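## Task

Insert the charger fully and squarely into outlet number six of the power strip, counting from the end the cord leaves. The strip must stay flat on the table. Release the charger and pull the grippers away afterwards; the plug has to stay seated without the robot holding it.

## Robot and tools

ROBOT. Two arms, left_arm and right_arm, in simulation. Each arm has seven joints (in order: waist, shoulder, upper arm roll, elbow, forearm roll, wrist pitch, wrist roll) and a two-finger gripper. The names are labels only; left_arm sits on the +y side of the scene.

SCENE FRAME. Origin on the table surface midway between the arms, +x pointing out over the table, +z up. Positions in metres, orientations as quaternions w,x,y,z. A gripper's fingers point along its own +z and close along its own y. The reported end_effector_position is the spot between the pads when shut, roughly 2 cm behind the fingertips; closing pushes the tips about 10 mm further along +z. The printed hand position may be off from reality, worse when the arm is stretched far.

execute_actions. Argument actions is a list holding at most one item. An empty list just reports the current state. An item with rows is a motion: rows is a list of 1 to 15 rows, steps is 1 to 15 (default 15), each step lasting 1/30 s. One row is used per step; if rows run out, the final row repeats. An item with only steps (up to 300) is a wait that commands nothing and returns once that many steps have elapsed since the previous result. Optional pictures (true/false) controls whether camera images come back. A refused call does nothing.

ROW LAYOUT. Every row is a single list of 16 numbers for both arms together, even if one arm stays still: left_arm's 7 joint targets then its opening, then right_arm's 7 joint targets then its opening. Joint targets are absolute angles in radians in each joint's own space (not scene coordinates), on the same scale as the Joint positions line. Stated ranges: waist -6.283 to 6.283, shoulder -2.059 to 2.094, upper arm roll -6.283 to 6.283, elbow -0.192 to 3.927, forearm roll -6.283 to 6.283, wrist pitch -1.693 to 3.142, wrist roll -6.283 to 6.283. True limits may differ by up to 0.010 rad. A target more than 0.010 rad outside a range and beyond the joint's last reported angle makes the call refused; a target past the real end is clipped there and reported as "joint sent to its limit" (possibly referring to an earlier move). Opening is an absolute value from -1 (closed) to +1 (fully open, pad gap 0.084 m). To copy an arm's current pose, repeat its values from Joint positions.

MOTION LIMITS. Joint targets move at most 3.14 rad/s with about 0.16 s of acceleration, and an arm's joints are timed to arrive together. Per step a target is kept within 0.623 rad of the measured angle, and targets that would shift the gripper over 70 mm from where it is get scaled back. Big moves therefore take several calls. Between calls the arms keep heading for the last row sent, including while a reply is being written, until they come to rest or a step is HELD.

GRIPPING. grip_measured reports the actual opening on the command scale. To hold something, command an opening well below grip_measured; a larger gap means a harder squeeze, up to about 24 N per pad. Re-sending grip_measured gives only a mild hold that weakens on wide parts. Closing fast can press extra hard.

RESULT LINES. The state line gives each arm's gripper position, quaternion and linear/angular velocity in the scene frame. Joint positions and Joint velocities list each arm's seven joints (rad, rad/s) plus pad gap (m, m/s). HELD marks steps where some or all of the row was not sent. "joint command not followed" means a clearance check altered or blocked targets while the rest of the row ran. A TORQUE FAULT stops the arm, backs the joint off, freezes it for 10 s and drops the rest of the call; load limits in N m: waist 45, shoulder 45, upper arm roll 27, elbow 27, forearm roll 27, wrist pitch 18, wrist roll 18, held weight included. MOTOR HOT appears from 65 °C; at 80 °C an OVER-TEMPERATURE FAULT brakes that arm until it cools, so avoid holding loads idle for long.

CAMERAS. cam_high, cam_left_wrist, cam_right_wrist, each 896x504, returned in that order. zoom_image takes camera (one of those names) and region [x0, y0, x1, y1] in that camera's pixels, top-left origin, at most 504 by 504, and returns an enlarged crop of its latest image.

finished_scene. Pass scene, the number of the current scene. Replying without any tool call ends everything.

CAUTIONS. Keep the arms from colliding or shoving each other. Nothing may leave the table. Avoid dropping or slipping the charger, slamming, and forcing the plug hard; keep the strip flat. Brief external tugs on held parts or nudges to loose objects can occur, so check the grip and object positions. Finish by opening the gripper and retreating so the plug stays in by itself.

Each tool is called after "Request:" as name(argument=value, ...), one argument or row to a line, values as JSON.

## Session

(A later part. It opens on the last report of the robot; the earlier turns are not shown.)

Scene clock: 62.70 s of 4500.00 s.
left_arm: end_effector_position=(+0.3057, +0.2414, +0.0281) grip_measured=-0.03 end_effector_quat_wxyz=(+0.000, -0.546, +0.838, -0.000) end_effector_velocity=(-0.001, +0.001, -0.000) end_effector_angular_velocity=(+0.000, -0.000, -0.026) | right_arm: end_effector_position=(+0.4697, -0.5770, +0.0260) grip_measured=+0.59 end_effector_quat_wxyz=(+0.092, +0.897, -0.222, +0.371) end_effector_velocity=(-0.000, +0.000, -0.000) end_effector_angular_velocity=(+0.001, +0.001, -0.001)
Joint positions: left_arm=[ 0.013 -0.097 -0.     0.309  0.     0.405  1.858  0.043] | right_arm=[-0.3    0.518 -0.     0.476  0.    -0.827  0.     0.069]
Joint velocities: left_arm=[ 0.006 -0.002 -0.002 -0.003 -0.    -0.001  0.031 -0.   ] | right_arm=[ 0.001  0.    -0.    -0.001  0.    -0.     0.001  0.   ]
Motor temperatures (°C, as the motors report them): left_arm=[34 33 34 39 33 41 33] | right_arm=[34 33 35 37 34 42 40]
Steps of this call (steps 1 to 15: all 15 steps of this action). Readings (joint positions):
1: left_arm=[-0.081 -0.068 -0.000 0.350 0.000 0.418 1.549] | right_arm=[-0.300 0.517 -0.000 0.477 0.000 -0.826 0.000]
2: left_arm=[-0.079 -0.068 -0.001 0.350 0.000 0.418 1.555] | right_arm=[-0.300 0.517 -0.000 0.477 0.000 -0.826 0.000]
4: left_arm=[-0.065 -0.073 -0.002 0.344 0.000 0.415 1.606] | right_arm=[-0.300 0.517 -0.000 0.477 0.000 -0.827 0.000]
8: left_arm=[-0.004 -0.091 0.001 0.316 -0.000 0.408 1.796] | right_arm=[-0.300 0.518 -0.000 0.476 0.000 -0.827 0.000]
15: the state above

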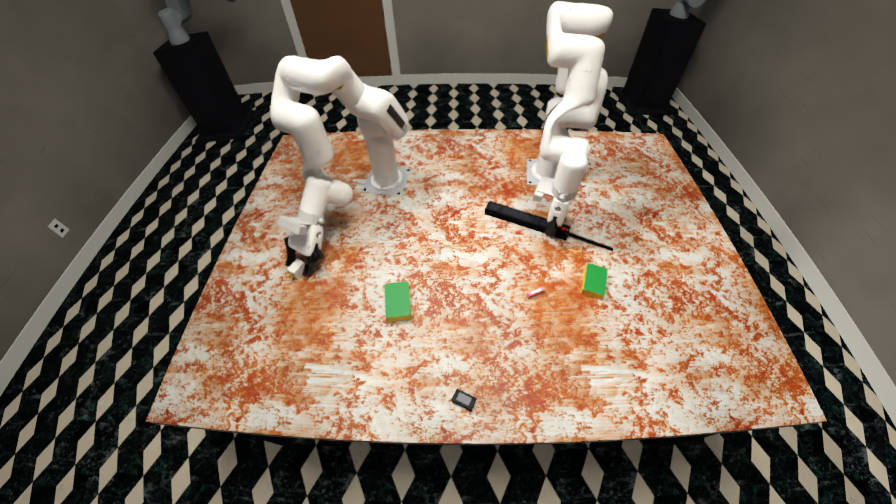

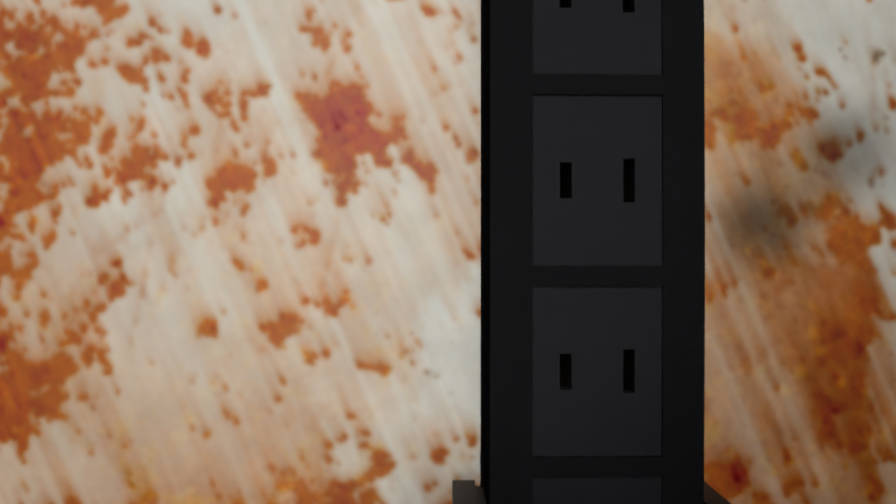

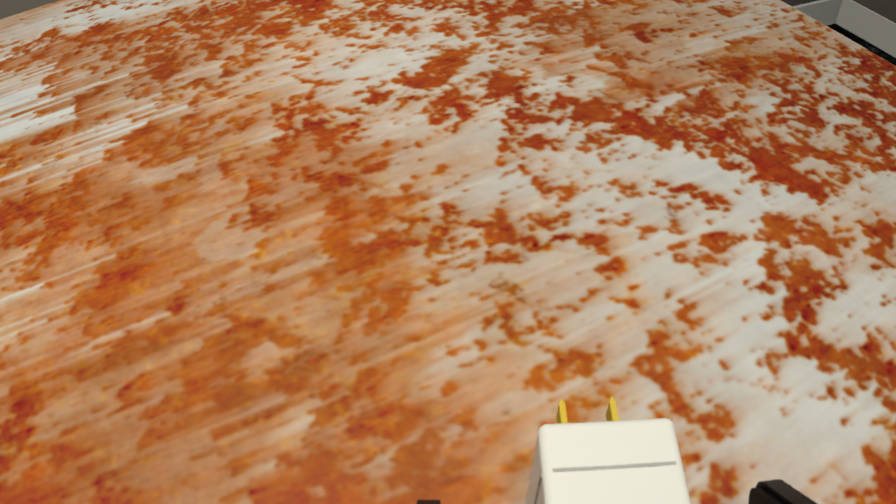

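Request:
execute_actions(
  actions=[
    {"rows":[[0.014,-0.097,0,0.308,0,0.405,1.86,1,-0.3,0.518,0,0.476,0,-0.827,0,-1]]},
  ],
  pictures=false,
)

Request:
execute_actions(
  actions=[
    {"rows":[[0.014,-0.36,0,0.36,0,0.72,1.86,1,-0.3,0.3,0,0.55,0,-0.55,0,-1]]},
  ],
  pictures=false,
)

Request:
execute_actions(
  actions=[
    {"rows":[[1.2,-0.36,0,0.36,0,0.72,1.86,1,0.5,0.1,0,1.1,0,1,0,-1]]},
  ],
  pictures=false,
)

Request:
execute_actions(
  actions=[
    {"steps":20},
  ],
  pictures=false,
)

Request:
execute_actions(
  actions=[
    {"rows":[[1.2,-0.36,0,0.36,0,0.72,1.86,1,1.334,0.753,0,1.772,0,1.804,0,-1]]},
  ],
  pictures=false,
)

Request:
execute_actions(
  actions=[
    {"steps":35},
  ],
)

Scene clock: 78.67 s of 4500.00 s.
left_arm: end_effector_position=(+0.3055, +0.2417, +0.0280) grip_measured=+1.00 end_effector_quat_wxyz=(+0.000, -0.545, +0.838, -0.000) end_effector_velocity=(-0.001, +0.000, -0.001) end_effector_angular_velocity=(+0.000, +0.002, -0.000) | right_arm: end_effector_position=(+0.4697, -0.5770, +0.0260) grip_measured=-0.33 end_effector_quat_wxyz=(+0.092, +0.897, -0.222, +0.371) end_effector_velocity=(+0.000, -0.000, +0.000) end_effector_angular_velocity=(+0.000, -0.000, -0.001)
Joint positions: left_arm=[ 0.014 -0.097  0.     0.308 -0.     0.405  1.86   0.084] | right_arm=[-0.3    0.518  0.     0.476 -0.    -0.827  0.     0.03 ]
Joint velocities: left_arm=[-0.     0.    -0.    -0.002  0.     0.    -0.     0.   ] | right_arm=[ 0.     0.     0.     0.     0.001 -0.     0.001 -0.   ]
Motor temperatures (°C, as the motors report them): left_arm=[34 33 34 38 33 41 33] | right_arm=[34 33 35 34 34 42 40]
Steps of this call (steps 1 to 15: the robot went on to your last target; steps 16 to 90: nothing new was sent; then 12.47 s passed at rest; steps 91 to 105: all 15 steps of this action). Readings (joint positions):
91: left_arm=[0.014 -0.097 0.000 0.308 -0.000 0.405 1.860] | right_arm=[-0.300 0.518 0.000 0.476 -0.000 -0.827 0.000]
92: left_arm=[0.014 -0.097 0.000 0.308 -0.000 0.405 1.860] | right_arm=[-0.300 0.518 -0.000 0.476 -0.000 -0.827 -0.000]
94: left_arm=[0.014 -0.097 0.000 0.308 -0.000 0.405 1.860] | right_arm=[-0.300 0.518 0.000 0.476 -0.000 -0.827 -0.000]
98: left_arm=[0.014 -0.097 0.000 0.308 -0.000 0.405 1.860] | right_arm=[-0.300 0.518 0.000 0.476 -0.000 -0.827 0.000]
105: the state above

Scene clock: 79.17 s of 4500.00 s.
left_arm: end_effector_position=(+0.3047, +0.2419, +0.1004) grip_measured=+1.00 end_effector_quat_wxyz=(-0.001, -0.545, +0.838, +0.001) end_effector_velocity=(-0.005, +0.001, +0.002) end_effector_angular_velocity=(+0.002, +0.018, +0.001) | right_arm: end_effector_position=(+0.5081, -0.5972, +0.0961) grip_measured=-0.33 end_effector_quat_wxyz=(+0.093, +0.895, -0.221, +0.377) end_effector_velocity=(-0.002, +0.001, -0.002) end_effector_angular_velocity=(+0.012, +0.020, -0.001)
Joint positions: left_arm=[ 0.014 -0.357  0.     0.358 -0.     0.718  1.86   0.084] | right_arm=[-0.3    0.303  0.     0.547 -0.    -0.552 -0.     0.03 ]
Joint velocities: left_arm=[ 0.    -0.012  0.     0.002 -0.     0.032 -0.     0.   ] | right_arm=[-0.    -0.011  0.     0.001  0.     0.035  0.001  0.   ]
Motor temperatures (°C, as the motors report them): left_arm=[34 33 34 38 33 41 33] | right_arm=[34 33 35 34 34 42 40]
Steps of this call (steps 1 to 15: all 15 steps of this action). Readings (joint positions):
1: left_arm=[0.014 -0.097 0.000 0.308 -0.000 0.405 1.860] | right_arm=[-0.300 0.518 0.000 0.476 0.000 -0.827 0.000]
2: left_arm=[0.014 -0.100 0.000 0.308 -0.000 0.411 1.860] | right_arm=[-0.300 0.515 0.000 0.477 0.000 -0.821 0.000]
4: left_arm=[0.014 -0.139 0.000 0.314 -0.000 0.463 1.860] | right_arm=[-0.300 0.479 0.000 0.485 -0.000 -0.769 -0.000]
8: left_arm=[0.014 -0.308 -0.000 0.353 0.000 0.651 1.860] | right_arm=[-0.300 0.345 -0.000 0.539 0.000 -0.613 0.000]
15: the state above

Scene clock: 79.67 s of 4500.00 s.
left_arm: end_effector_position=(+0.2838, +0.3992, +0.1014) grip_measured=+1.00 end_effector_quat_wxyz=(+0.001, +0.745, -0.668, -0.000) end_effector_velocity=(-0.148, +0.355, +0.001) end_effector_angular_velocity=(+0.002, -0.003, +1.257) | right_arm: end_effector_position=(+0.6217, -0.4670, +0.1677) grip_measured=-0.33 end_effector_quat_wxyz=(+0.038, +0.916, -0.090, +0.389) end_effector_velocity=(+0.161, +0.369, +0.124) end_effector_angular_velocity=(+0.031, +0.153, +0.664)
Joint positions: left_arm=[ 0.539 -0.359  0.001  0.36  -0.     0.72   1.86   0.084] | right_arm=[-0.013  0.223  0.     0.766 -0.    -0.26  -0.     0.03 ]
Joint velocities: left_arm=[ 1.258 -0.003 -0.001  0.001  0.     0.001  0.    -0.   ] | right_arm=[ 0.664 -0.157  0.     0.426 -0.     0.739  0.001  0.   ]
Motor temperatures (°C, as the motors report them): left_arm=[34 33 34 38 33 41 33] | right_arm=[34 33 35 34 34 42 40]
Steps of this call (steps 1 to 15: all 15 steps of this action). Readings (joint positions):
1: left_arm=[0.014 -0.358 0.000 0.358 -0.000 0.719 1.860] | right_arm=[-0.300 0.302 0.000 0.548 -0.000 -0.551 -0.000]
2: left_arm=[0.019 -0.358 -0.001 0.359 0.000 0.719 1.860] | right_arm=[-0.296 0.301 -0.001 0.551 0.000 -0.545 0.000]
4: left_arm=[0.066 -0.358 -0.004 0.359 0.000 0.719 1.860] | right_arm=[-0.260 0.290 -0.006 0.582 0.001 -0.505 0.000]
8: left_arm=[0.246 -0.358 0.001 0.360 -0.000 0.719 1.860] | right_arm=[-0.169 0.262 0.000 0.660 -0.000 -0.419 -0.000]
15: the state above

Scene clock: 80.33 s of 4500.00 s.
left_arm: end_effector_position=(+0.1535, +0.5464, +0.1017) grip_measured=+1.00 end_effector_quat_wxyz=(+0.000, +0.920, -0.393, -0.000) end_effector_velocity=(-0.011, +0.008, +0.001) end_effector_angular_velocity=(+0.006, +0.002, +0.041) | right_arm: end_effector_position=(+0.5880, -0.2304, +0.1900) grip_measured=-0.33 end_effector_quat_wxyz=(-0.018, +0.980, +0.107, +0.166) end_effector_velocity=(-0.339, +0.188, -0.095) end_effector_angular_velocity=(-0.323, +1.467, +0.458)
Joint positions: left_arm=[ 1.194 -0.36  -0.001  0.36   0.     0.72   1.86   0.084] | right_arm=[ 0.4    0.124  0.001  1.035 -0.     0.576 -0.     0.03 ]
Joint velocities: left_arm=[ 0.055 -0.    -0.015  0.003  0.    -0.001  0.    -0.   ] | right_arm=[ 0.462 -0.108 -0.005  0.292  0.001  1.903 -0.001 -0.   ]
Motor temperatures (°C, as the motors report them): left_arm=[34 33 34 38 33 41 33] | right_arm=[34 33 35 34 34 42 40]
Steps of this call (steps 1 to 20: the robot went on to your last target). Readings (joint positions):
1: left_arm=[0.581 -0.359 0.001 0.360 -0.000 0.720 1.860] | right_arm=[0.009 0.218 0.000 0.780 -0.000 -0.234 -0.000]
2: left_arm=[0.623 -0.359 0.001 0.360 -0.000 0.720 1.860] | right_arm=[0.031 0.212 0.000 0.794 -0.000 -0.208 -0.000]
4: left_arm=[0.707 -0.359 0.000 0.360 -0.000 0.720 1.860] | right_arm=[0.075 0.202 0.000 0.823 -0.000 -0.152 -0.000]
8: left_arm=[0.875 -0.359 0.000 0.360 -0.000 0.720 1.860] | right_arm=[0.163 0.181 0.000 0.880 -0.000 -0.024 -0.000]
20: the state above

Scene clock: 80.83 s of 4500.00 s.
left_arm: end_effector_position=(+0.1521, +0.5474, +0.1018) grip_measured=+1.00 end_effector_quat_wxyz=(+0.000, +0.921, -0.390, -0.000) end_effector_velocity=(-0.000, +0.001, +0.000) end_effector_angular_velocity=(+0.001, -0.000, +0.001) | right_arm: end_effector_position=(+0.5021, -0.0655, +0.1318) grip_measured=-0.33 end_effector_quat_wxyz=(+0.008, +0.961, +0.273, -0.030) end_effector_velocity=(-0.242, +0.319, -0.093) end_effector_angular_velocity=(-0.349, +0.563, +0.736)
Joint positions: left_arm=[ 1.2   -0.36  -0.     0.36   0.     0.72   1.86   0.084] | right_arm=[ 0.738  0.379 -0.     1.341  0.     1.024  0.     0.03 ]
Joint velocities: left_arm=[ 0.001  0.001 -0.     0.001 -0.    -0.001 -0.     0.   ] | right_arm=[ 0.736  0.483 -0.002  0.553 -0.     0.733 -0.001  0.   ]
Motor temperatures (°C, as the motors report them): left_arm=[34 33 34 38 33 41 33] | right_arm=[34 33 35 34 34 42 40]
Steps of this call (steps 1 to 15: all 15 steps of this action). Readings (joint positions):
1: left_arm=[1.196 -0.360 -0.001 0.360 0.000 0.720 1.860] | right_arm=[0.415 0.120 0.001 1.044 -0.000 0.640 -0.000]
2: left_arm=[1.197 -0.360 -0.001 0.360 0.000 0.720 1.860] | right_arm=[0.432 0.120 -0.000 1.056 -0.000 0.699 -0.000]
4: left_arm=[1.198 -0.360 -0.001 0.360 0.000 0.720 1.860] | right_arm=[0.472 0.150 -0.003 1.099 -0.000 0.779 0.000]
8: left_arm=[1.199 -0.360 -0.000 0.360 0.000 0.720 1.860] | right_arm=[0.566 0.248 0.000 1.189 0.000 0.851 -0.000]
15: the state above

Scene clock: 82.00 s of 4500.00 s.
left_arm: end_effector_position=(+0.1520, +0.5474, +0.1018) grip_measured=+1.00 end_effector_quat_wxyz=(-0.000, +0.921, -0.390, -0.000) end_effector_velocity=(-0.001, -0.001, -0.001) end_effector_angular_velocity=(-0.002, +0.001, +0.000) | right_arm: end_effector_position=(+0.2243, +0.0565, +0.0999) grip_measured=-0.33 end_effector_quat_wxyz=(+0.208, +0.776, +0.501, -0.321) end_effector_velocity=(-0.016, +0.005, -0.002) end_effector_angular_velocity=(-0.003, +0.018, +0.031)
Joint positions: left_arm=[ 1.2   -0.36  -0.     0.36  -0.     0.72   1.86   0.084] | right_arm=[ 1.332  0.752 -0.001  1.772 -0.     1.804  0.     0.03 ]
Joint velocities: left_arm=[ 0.     0.001  0.    -0.002  0.    -0.     0.     0.   ] | right_arm=[ 0.018  0.005  0.018 -0.001  0.002  0.004 -0.001 -0.   ]
Motor temperatures (°C, as the motors report them): left_arm=[34 33 34 38 33 41 33] | right_arm=[34 33 35 35 34 42 40]
Steps of this call (steps 1 to 35: the robot went on to your last target). Readings (joint positions):
1: left_arm=[1.200 -0.360 -0.000 0.360 0.000 0.720 1.860] | right_arm=[0.763 0.395 -0.000 1.359 0.000 1.048 0.000]
2: left_arm=[1.200 -0.360 -0.000 0.360 0.000 0.720 1.860] | right_arm=[0.787 0.410 -0.000 1.377 -0.000 1.073 0.000]
4: left_arm=[1.200 -0.360 -0.000 0.360 0.000 0.720 1.860] | right_arm=[0.836 0.440 0.000 1.412 0.000 1.126 -0.000]
8: left_arm=[1.200 -0.360 -0.000 0.360 -0.000 0.720 1.860] | right_arm=[0.932 0.500 0.000 1.481 0.000 1.246 -0.000]
35: the state above

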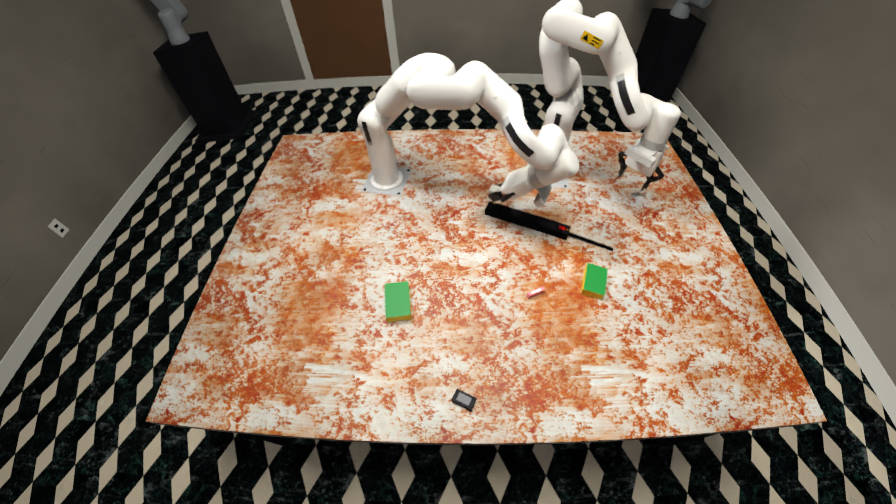

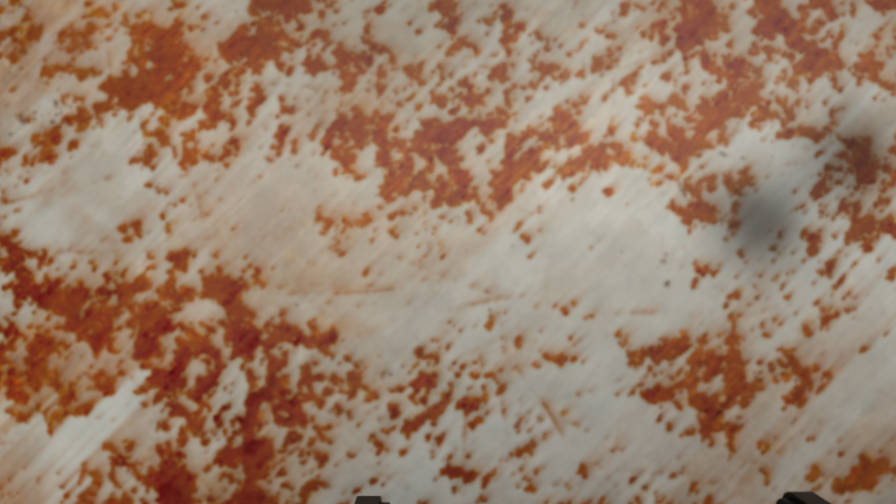

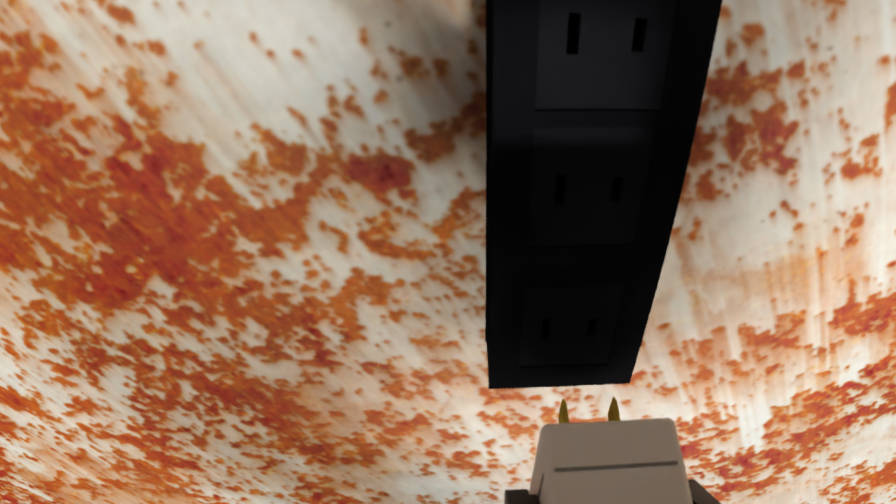

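Request:
execute_actions(
  actions=[
    {"rows":[[1.2,-0.36,0,0.36,0,0.72,1.86,1,1.34,0.788,0,1.78,0,1.777,0,-1]]},
  ],
)

Request:
zoom_image(
  camera="cam_right_wrist",
  region=[480,300,700,450],
)

Request:
zoom_image(
  camera="cam_high",
  region=[470,170,550,230],
)

Scene clock: 90.40 s of 4500.00 s.
left_arm: end_effector_position=(+0.1520, +0.5474, +0.1018) grip_measured=+1.00 end_effector_quat_wxyz=(-0.000, +0.921, -0.390, -0.000) end_effector_velocity=(+0.000, -0.000, -0.000) end_effector_angular_velocity=(-0.000, +0.000, -0.000) | right_arm: end_effector_position=(+0.2220, +0.0608, +0.0826) grip_measured=-0.33 end_effector_quat_wxyz=(+0.209, +0.774, +0.505, -0.320) end_effector_velocity=(-0.002, -0.001, -0.002) end_effector_angular_velocity=(-0.005, +0.002, +0.002)
Joint positions: left_arm=[ 1.2   -0.36  -0.     0.36  -0.     0.72   1.86   0.084] | right_arm=[ 1.34   0.787 -0.     1.78  -0.     1.777  0.     0.03 ]
Joint velocities: left_arm=[-0.     0.001 -0.     0.    -0.    -0.     0.    -0.   ] | right_arm=[ 0.003  0.003  0.001 -0.003  0.    -0.001  0.002 -0.   ]
Motor temperatures (°C, as the motors report them): left_arm=[34 33 34 38 33 41 33] | right_arm=[34 34 35 36 34 42 40]
Steps of this call (steps 1 to 15: the robot went on to your last target; steps 16 to 90: nothing new was sent; then 4.90 s passed at rest; steps 91 to 105: all 15 steps of this action). Readings (joint positions):
91: left_arm=[1.200 -0.360 0.000 0.360 0.000 0.720 1.860] | right_arm=[1.334 0.753 -0.000 1.772 0.000 1.804 -0.000]
92: left_arm=[1.200 -0.360 0.000 0.360 -0.000 0.720 1.860] | right_arm=[1.335 0.756 -0.000 1.774 -0.000 1.801 -0.000]
94: left_arm=[1.200 -0.360 -0.000 0.360 -0.000 0.720 1.860] | right_arm=[1.337 0.771 -0.000 1.778 -0.000 1.789 0.000]
98: left_arm=[1.200 -0.360 0.000 0.360 0.000 0.720 1.860] | right_arm=[1.340 0.787 0.001 1.777 0.000 1.779 -0.000]
105: the state above

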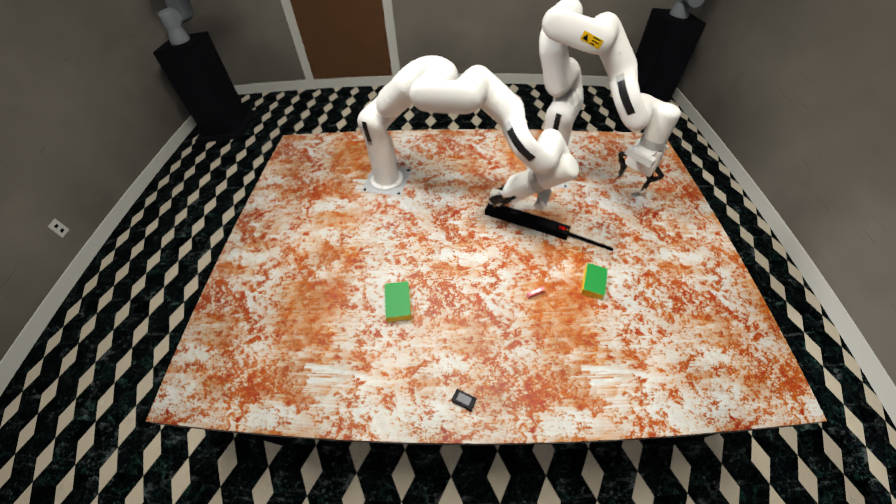

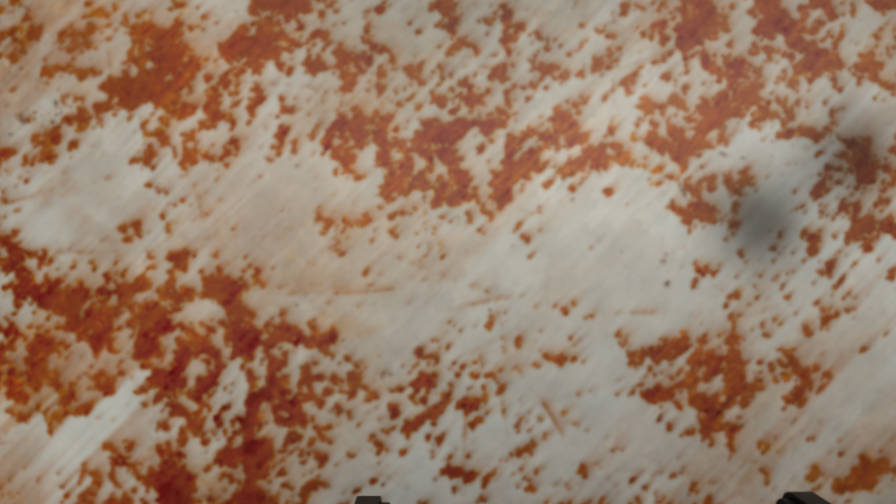

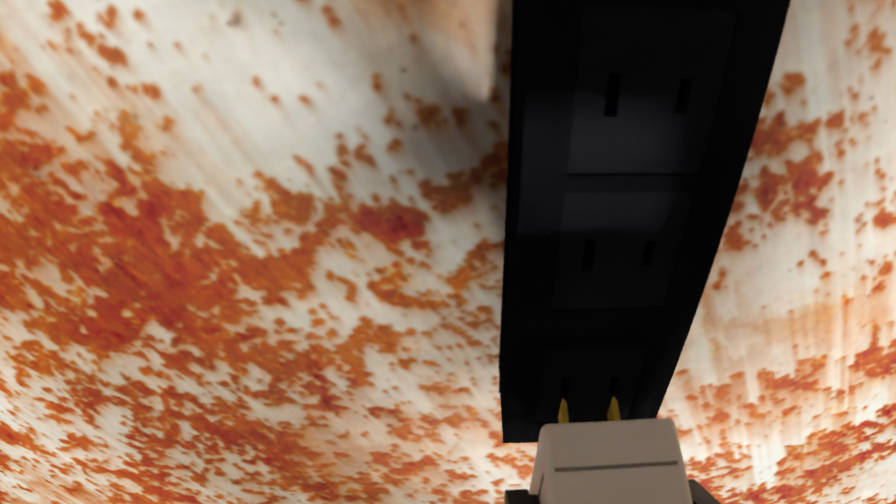

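Region (480, 300, 700, 450) of cam_right_wrist's 896x504 image, scaled by 2.291, with more detail than that image has; it fills the top 344 rows of this view, and the rest is white.

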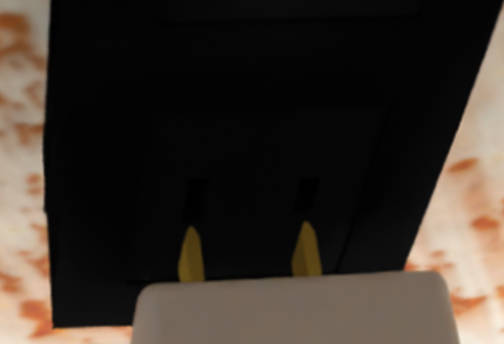

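Region (470, 170, 550, 230) of cam_high's 896x504 image, scaled by 6.300, with more detail than that image has; it fills the top 378 rows of this view, and the rest is white.

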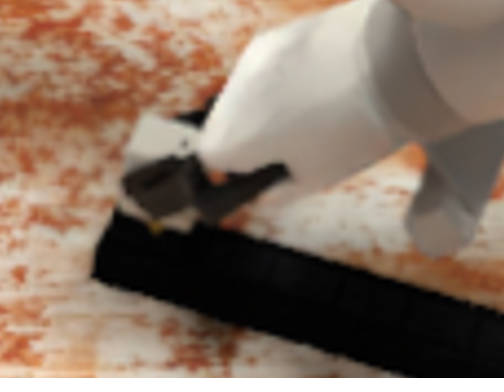

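Request:
execute_actions(
  actions=[
    {"rows":[[1.2,-0.36,0,0.36,0,0.72,1.86,1,1.338,0.7992,0,1.7845,0,1.7703,0,-1]]},
  ],
)

Request:
zoom_image(
  camera="cam_right_wrist",
  region=[530,360,650,440],
)

Request:
execute_actions(
  actions=[
    {"rows":[[1.2,-0.36,0,0.36,0,0.72,1.86,1,1.338,0.8035,0,1.783,0,1.7645,0,-1]]},
  ],
)

Request:
zoom_image(
  camera="cam_right_wrist",
  region=[530,360,650,440],
)

Scene clock: 98.77 s of 4500.00 s.
left_arm: end_effector_position=(+0.1520, +0.5474, +0.1018) grip_measured=+1.00 end_effector_quat_wxyz=(-0.000, +0.921, -0.390, -0.000) end_effector_velocity=(-0.000, -0.000, -0.000) end_effector_angular_velocity=(-0.001, +0.000, +0.000) | right_arm: end_effector_position=(+0.2231, +0.0613, +0.0775) grip_measured=-0.33 end_effector_quat_wxyz=(+0.209, +0.775, +0.504, -0.321) end_effector_velocity=(+0.000, -0.001, -0.001) end_effector_angular_velocity=(-0.002, +0.001, -0.001)
Joint positions: left_arm=[ 1.2   -0.36  -0.     0.36  -0.     0.72   1.86   0.084] | right_arm=[ 1.338  0.799  0.     1.785  0.     1.77  -0.     0.03 ]
Joint velocities: left_arm=[ 0.  0.  0. -0.  0.  0.  0. -0.] | right_arm=[-0.001  0.002 -0.001 -0.001  0.    -0.    -0.    -0.   ]
Motor temperatures (°C, as the motors report them): left_arm=[34 33 34 39 33 41 33] | right_arm=[34 35 35 36 34 42 40]
Steps of this call (steps 1 to 15: the robot went on to your last target; steps 16 to 90: nothing new was sent; then 4.87 s passed at rest; steps 91 to 105: all 15 steps of this action). Readings (joint positions):
91: left_arm=[1.200 -0.360 -0.000 0.360 0.000 0.720 1.860] | right_arm=[1.340 0.788 0.000 1.780 -0.000 1.777 0.000]
92: left_arm=[1.200 -0.360 0.000 0.360 0.000 0.720 1.860] | right_arm=[1.340 0.789 0.000 1.781 0.000 1.776 -0.000]
94: left_arm=[1.200 -0.360 -0.000 0.360 -0.000 0.720 1.860] | right_arm=[1.339 0.794 0.000 1.783 0.000 1.773 -0.000]
98: left_arm=[1.200 -0.360 -0.000 0.360 -0.000 0.720 1.860] | right_arm=[1.338 0.799 -0.000 1.784 -0.000 1.771 0.000]
105: the state above

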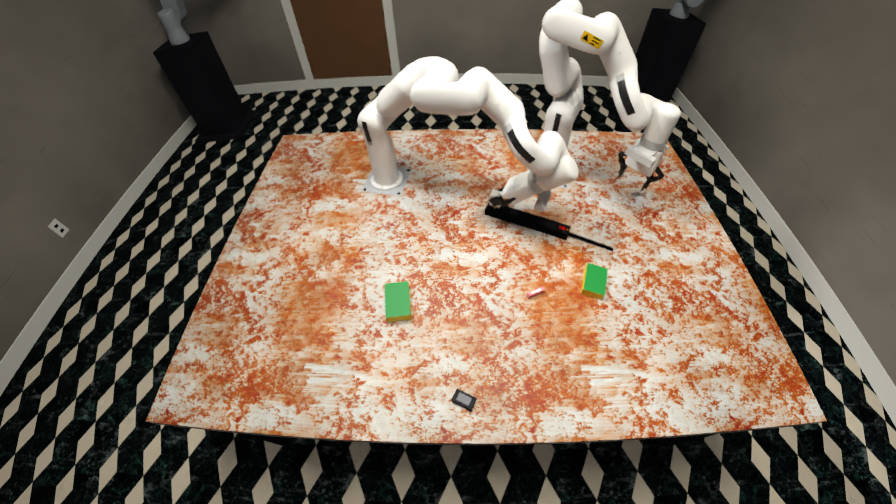

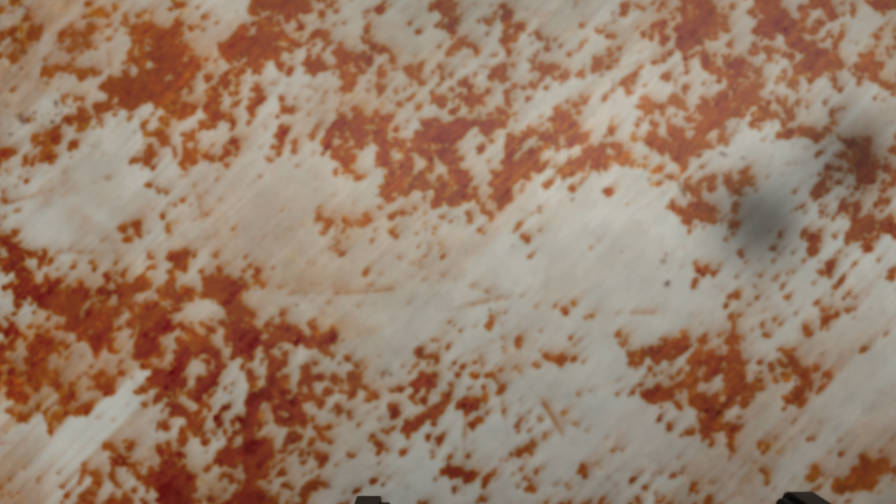

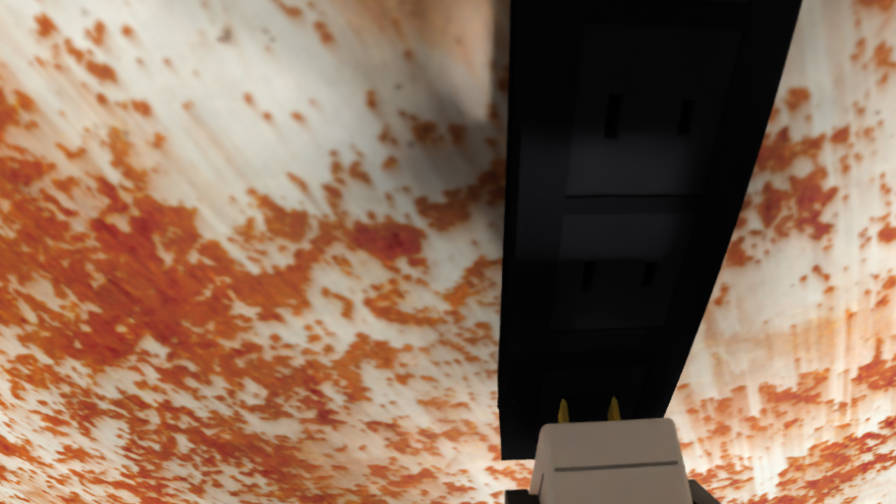

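Region (530, 360, 650, 440) of cam_right_wrist's 896x504 image, scaled by 4.200, with more detail than that image has.

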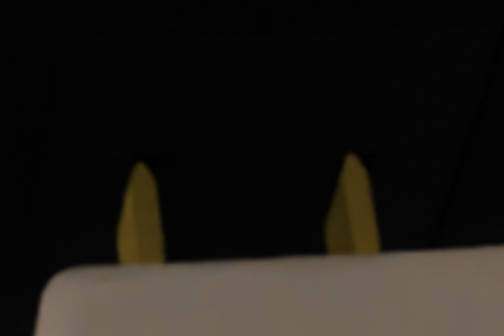

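Scene clock: 99.27 s of 4500.00 s.
left_arm: end_effector_position=(+0.1520, +0.5474, +0.1018) grip_measured=+1.00 end_effector_quat_wxyz=(-0.000, +0.921, -0.390, -0.000) end_effector_velocity=(-0.000, -0.000, -0.000) end_effector_angular_velocity=(-0.001, +0.000, +0.000) | right_arm: end_effector_position=(+0.2232, +0.0615, +0.0756) grip_measured=-0.33 end_effector_quat_wxyz=(+0.208, +0.775, +0.504, -0.320) end_effector_velocity=(-0.001, +0.000, -0.001) end_effector_angular_velocity=(-0.001, -0.001, +0.001)
Joint positions: left_arm=[ 1.2   -0.36   0.     0.36   0.     0.72   1.86   0.084] | right_arm=[ 1.338  0.802  0.     1.784 -0.     1.766  0.     0.03 ]
Joint velocities: left_arm=[-0.     0.001  0.    -0.    -0.    -0.    -0.     0.   ] | right_arm=[ 0.002  0.002  0.    -0.    -0.    -0.002  0.002  0.   ]
Motor temperatures (°C, as the motors report them): left_arm=[34 33 34 39 33 41 33] | right_arm=[34 35 35 36 34 42 40]
Steps of this call (steps 1 to 15: all 15 steps of this action). Readings (joint positions):
1: left_arm=[1.200 -0.360 0.000 0.360 0.000 0.720 1.860] | right_arm=[1.338 0.799 0.000 1.785 0.000 1.770 -0.000]
2: left_arm=[1.200 -0.360 -0.000 0.360 -0.000 0.720 1.860] | right_arm=[1.338 0.800 0.000 1.785 0.000 1.769 -0.000]
4: left_arm=[1.200 -0.360 0.000 0.360 0.000 0.720 1.860] | right_arm=[1.338 0.801 0.000 1.784 -0.000 1.767 0.000]
8: left_arm=[1.200 -0.360 -0.000 0.360 0.000 0.720 1.860] | right_arm=[1.338 0.802 0.000 1.784 -0.000 1.767 0.000]
15: the state above

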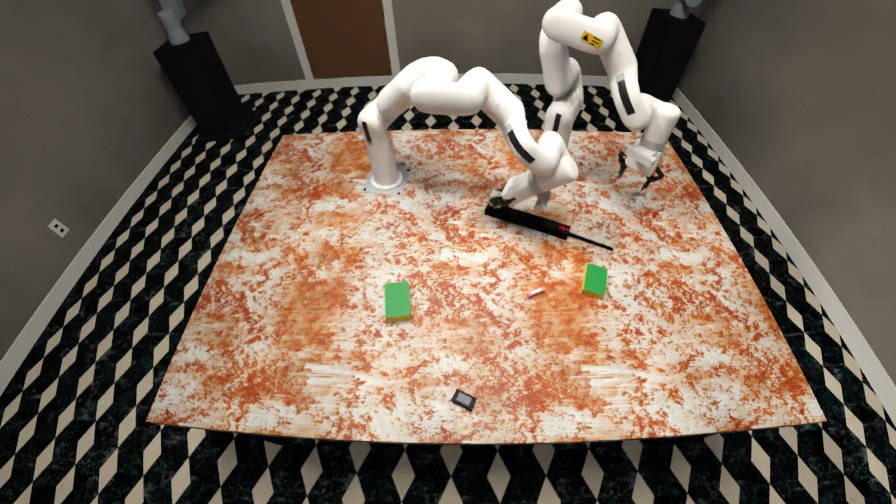

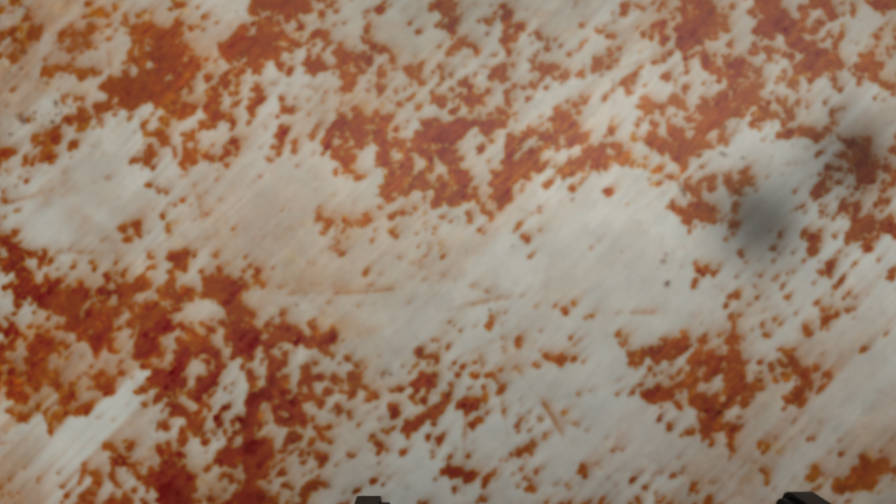

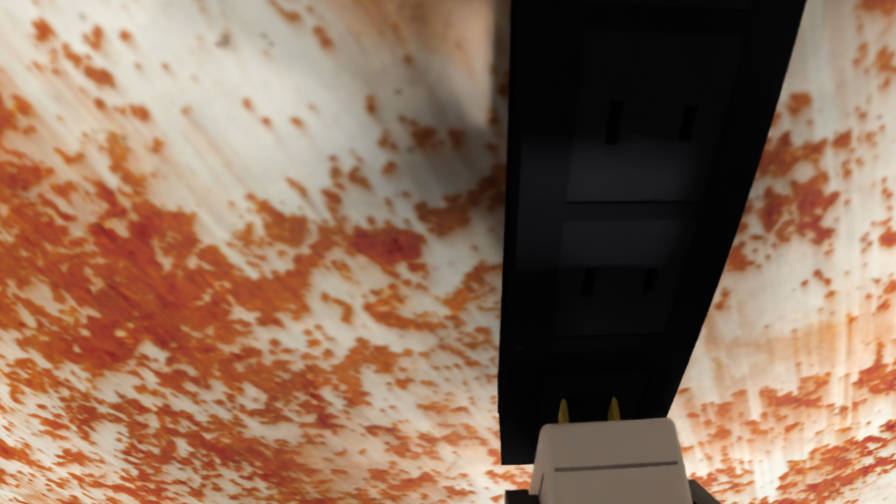

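Region (530, 360, 650, 440) of cam_right_wrist's 896x504 image, scaled by 4.200, with more detail than that image has.

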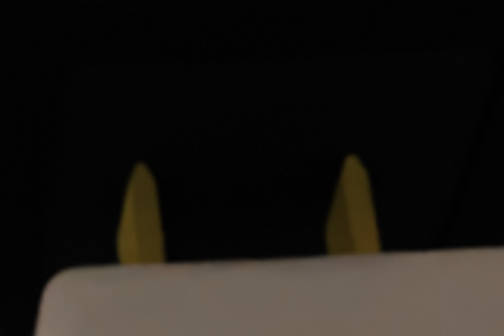

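Request:
execute_actions(
  actions=[
    {"rows":[[1.2,-0.36,0,0.36,0,0.72,1.86,1,1.338,0.7965,0,1.7855,0,1.774,0,-1]]},
  ],
  pictures=false,
)

Request:
execute_actions(
  actions=[
    {"rows":[[1.2,-0.36,0,0.36,0,0.72,1.86,1,1.338,0.7903,0,1.769,0,1.7637,0,-1]]},
  ],
)

Request:
zoom_image(
  camera="cam_right_wrist",
  region=[530,360,650,440],
)

Request:
execute_actions(
  actions=[
    {"rows":[[1.2,-0.36,0,0.36,0,0.72,1.86,1,1.338,0.7975,0,1.7665,0,1.754,0,-1]]},
  ],
)

Request:
zoom_image(
  camera="cam_right_wrist",
  region=[530,360,650,440],
)

Scene clock: 107.10 s of 4500.00 s.
left_arm: end_effector_position=(+0.1520, +0.5474, +0.1018) grip_measured=+1.00 end_effector_quat_wxyz=(-0.000, +0.921, -0.390, -0.000) end_effector_velocity=(-0.000, -0.000, -0.000) end_effector_angular_velocity=(-0.000, +0.000, -0.000) | right_arm: end_effector_position=(+0.2222, +0.0591, +0.0759) grip_measured=-0.33 end_effector_quat_wxyz=(+0.211, +0.773, +0.503, -0.324) end_effector_velocity=(+0.003, +0.009, +0.015) end_effector_angular_velocity=(+0.029, -0.011, +0.001)
Joint positions: left_arm=[ 1.2   -0.36   0.     0.36   0.     0.72   1.86   0.084] | right_arm=[ 1.338  0.801 -0.     1.78  -0.     1.772 -0.     0.03 ]
Joint velocities: left_arm=[ 0.     0.    -0.    -0.001  0.    -0.    -0.     0.   ] | right_arm=[ 0.001 -0.019  0.001  0.025  0.001  0.013 -0.     0.   ]
Motor temperatures (°C, as the motors report them): left_arm=[34 33 34 39 33 41 33] | right_arm=[34 34 35 35 34 42 40]
Steps of this call (steps 1 to 15: the robot went on to your last target; steps 16 to 90: nothing new was sent; then 4.33 s passed at rest; steps 91 to 105: all 15 steps of this action). Readings (joint positions):
91: left_arm=[1.200 -0.360 -0.000 0.360 0.000 0.720 1.860] | right_arm=[1.338 0.803 0.000 1.783 0.000 1.765 -0.000]
92: left_arm=[1.200 -0.360 0.000 0.360 -0.000 0.720 1.860] | right_arm=[1.338 0.802 0.000 1.783 -0.000 1.766 -0.000]
94: left_arm=[1.200 -0.360 -0.000 0.360 -0.000 0.720 1.860] | right_arm=[1.338 0.802 0.000 1.783 -0.000 1.766 -0.000]
98: left_arm=[1.200 -0.360 0.000 0.360 -0.000 0.720 1.860] | right_arm=[1.338 0.801 -0.000 1.782 -0.000 1.769 -0.000]
105: the state above

Scene clock: 107.60 s of 4500.00 s.
left_arm: end_effector_position=(+0.1520, +0.5474, +0.1018) grip_measured=+1.00 end_effector_quat_wxyz=(-0.000, +0.921, -0.390, -0.000) end_effector_velocity=(+0.000, +0.000, +0.000) end_effector_angular_velocity=(+0.001, -0.001, +0.000) | right_arm: end_effector_position=(+0.2221, +0.0591, +0.0773) grip_measured=-0.33 end_effector_quat_wxyz=(+0.209, +0.774, +0.504, -0.321) end_effector_velocity=(+0.000, +0.000, +0.000) end_effector_angular_velocity=(+0.001, +0.001, -0.001)
Joint positions: left_arm=[ 1.2   -0.36  -0.     0.36   0.     0.72   1.86   0.084] | right_arm=[ 1.338  0.791  0.     1.769  0.     1.764 -0.     0.03 ]
Joint velocities: left_arm=[ 0.     0.     0.     0.001 -0.    -0.001  0.     0.   ] | right_arm=[-0.001 -0.001  0.     0.     0.001 -0.    -0.001  0.   ]
Motor temperatures (°C, as the motors report them): left_arm=[34 33 34 39 33 41 33] | right_arm=[34 34 35 35 34 42 40]
Steps of this call (steps 1 to 15: all 15 steps of this action). Readings (joint positions):
1: left_arm=[1.200 -0.360 -0.000 0.360 0.000 0.720 1.860] | right_arm=[1.338 0.800 -0.000 1.781 -0.000 1.772 -0.000]
2: left_arm=[1.200 -0.360 -0.000 0.360 0.000 0.720 1.860] | right_arm=[1.338 0.799 -0.000 1.780 0.000 1.771 -0.000]
4: left_arm=[1.200 -0.360 -0.000 0.360 0.000 0.720 1.860] | right_arm=[1.338 0.795 0.000 1.775 0.000 1.767 -0.000]
8: left_arm=[1.200 -0.360 -0.000 0.360 0.000 0.720 1.860] | right_arm=[1.338 0.792 -0.000 1.769 0.000 1.764 -0.000]
15: the state above

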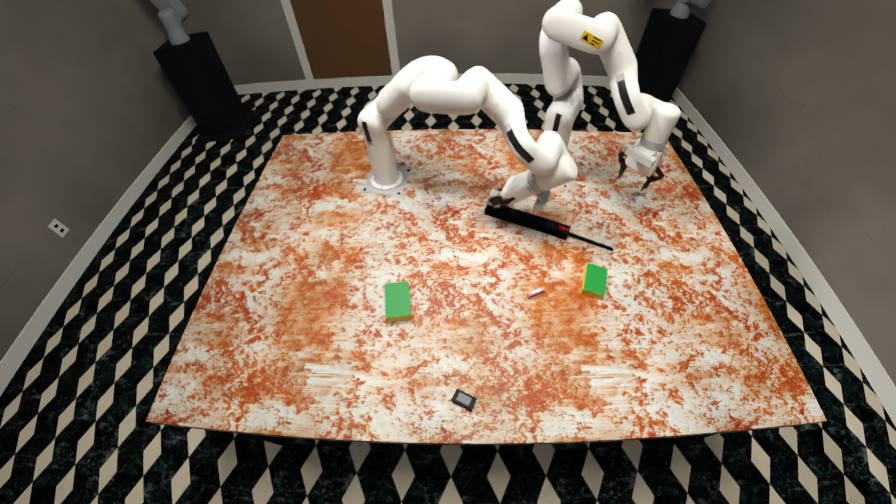

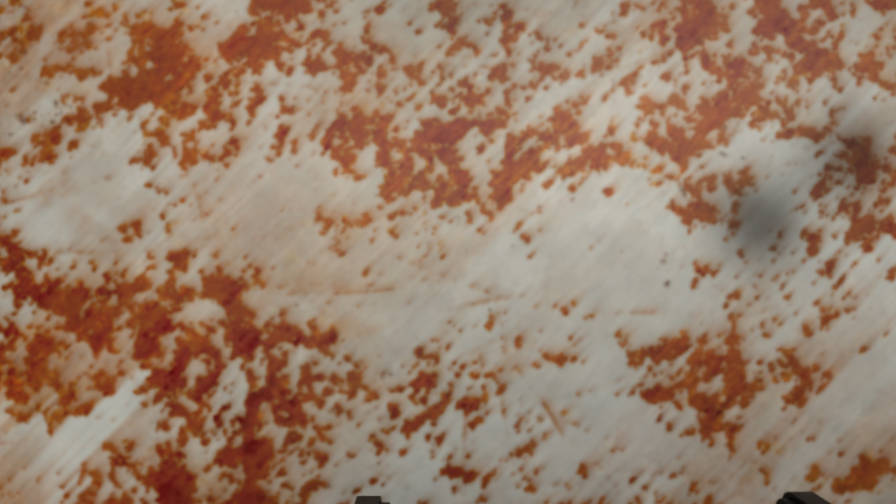

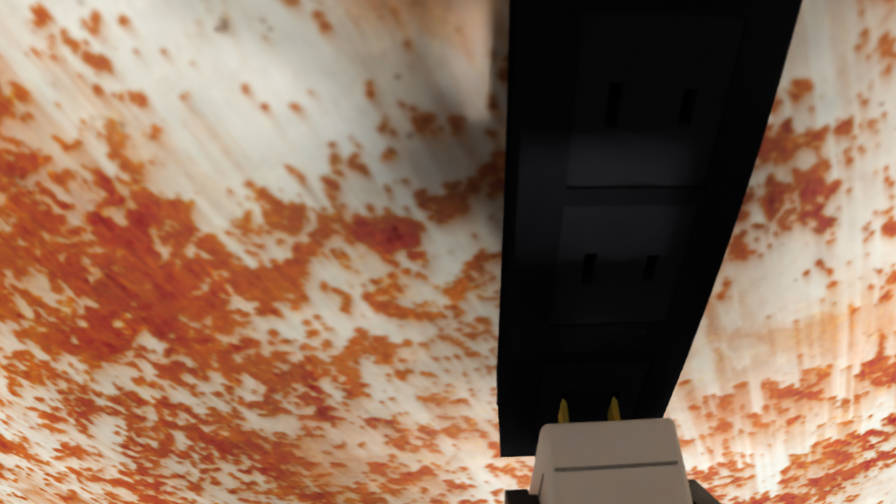

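Region (530, 360, 650, 440) of cam_right_wrist's 896x504 image, scaled by 4.200, with more detail than that image has.

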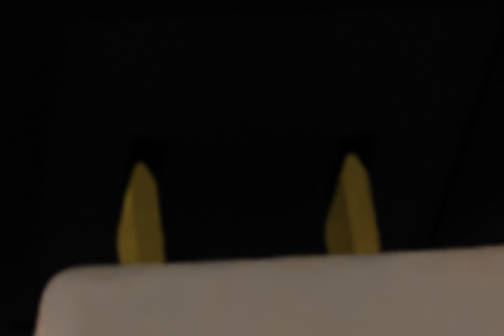

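Scene clock: 108.10 s of 4500.00 s.
left_arm: end_effector_position=(+0.1520, +0.5474, +0.1018) grip_measured=+1.00 end_effector_quat_wxyz=(-0.000, +0.921, -0.390, -0.000) end_effector_velocity=(-0.000, -0.000, -0.000) end_effector_angular_velocity=(-0.000, +0.000, -0.000) | right_arm: end_effector_position=(+0.2221, +0.0591, +0.0725) grip_measured=-0.33 end_effector_quat_wxyz=(+0.209, +0.775, +0.504, -0.321) end_effector_velocity=(+0.000, +0.000, -0.000) end_effector_angular_velocity=(+0.000, -0.001, -0.000)
Joint positions: left_arm=[ 1.2   -0.36  -0.     0.36  -0.     0.72   1.86   0.084] | right_arm=[ 1.338  0.797  0.     1.767  0.     1.754 -0.     0.03 ]
Joint velocities: left_arm=[-0.    -0.    -0.    -0.001  0.    -0.     0.     0.   ] | right_arm=[ 0.     0.    -0.     0.001  0.    -0.     0.001 -0.   ]
Motor temperatures (°C, as the motors report them): left_arm=[34 33 34 39 33 41 33] | right_arm=[34 34 35 35 34 42 40]
Steps of this call (steps 1 to 15: all 15 steps of this action). Readings (joint positions):
1: left_arm=[1.200 -0.360 0.000 0.360 0.000 0.720 1.860] | right_arm=[1.338 0.791 0.000 1.769 0.000 1.764 -0.000]
2: left_arm=[1.200 -0.360 -0.000 0.360 0.000 0.720 1.860] | right_arm=[1.338 0.791 -0.000 1.769 0.000 1.762 -0.000]
4: left_arm=[1.200 -0.360 -0.000 0.360 -0.000 0.720 1.860] | right_arm=[1.338 0.794 -0.000 1.768 -0.000 1.758 0.000]
8: left_arm=[1.200 -0.360 0.000 0.360 -0.000 0.720 1.860] | right_arm=[1.338 0.798 0.000 1.766 -0.000 1.755 -0.000]
15: the state above

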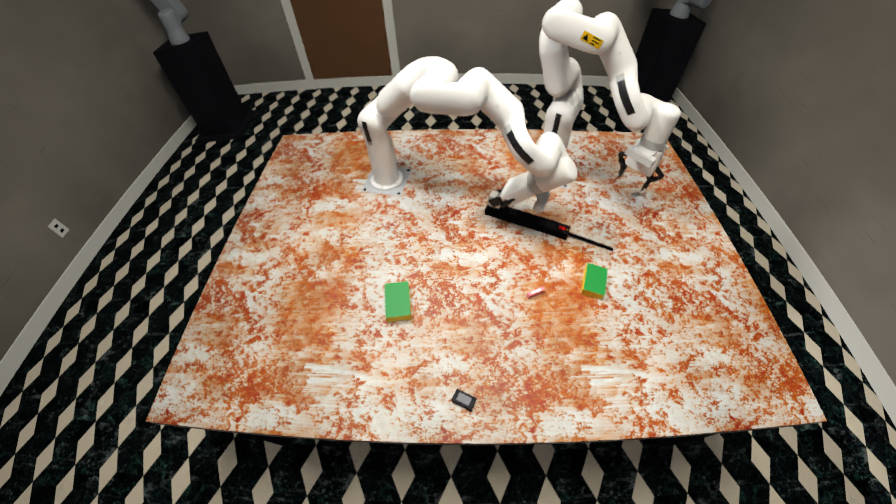

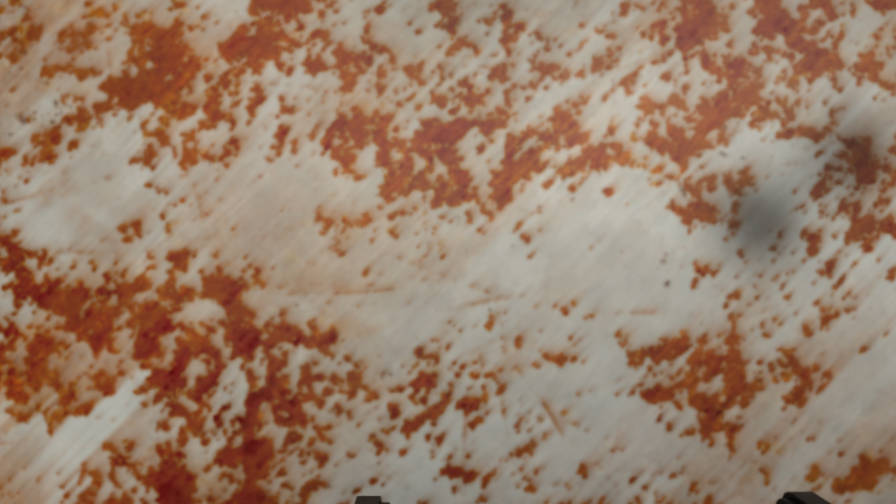

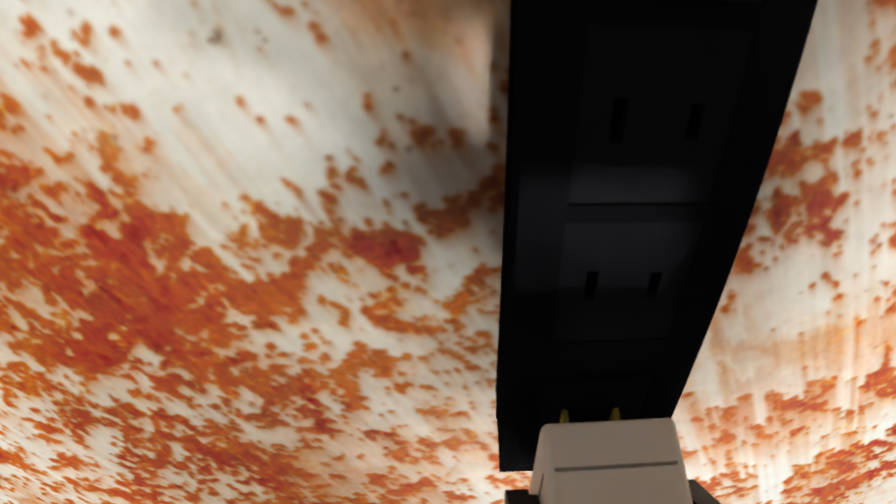

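Region (530, 360, 650, 440) of cam_right_wrist's 896x504 image, scaled by 4.200, with more detail than that image has.

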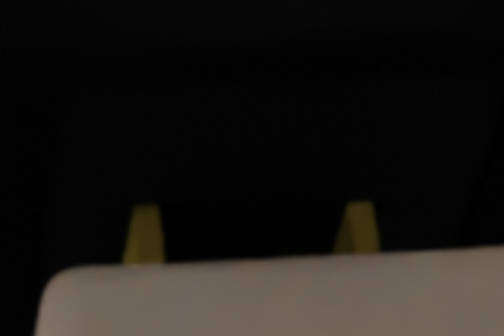

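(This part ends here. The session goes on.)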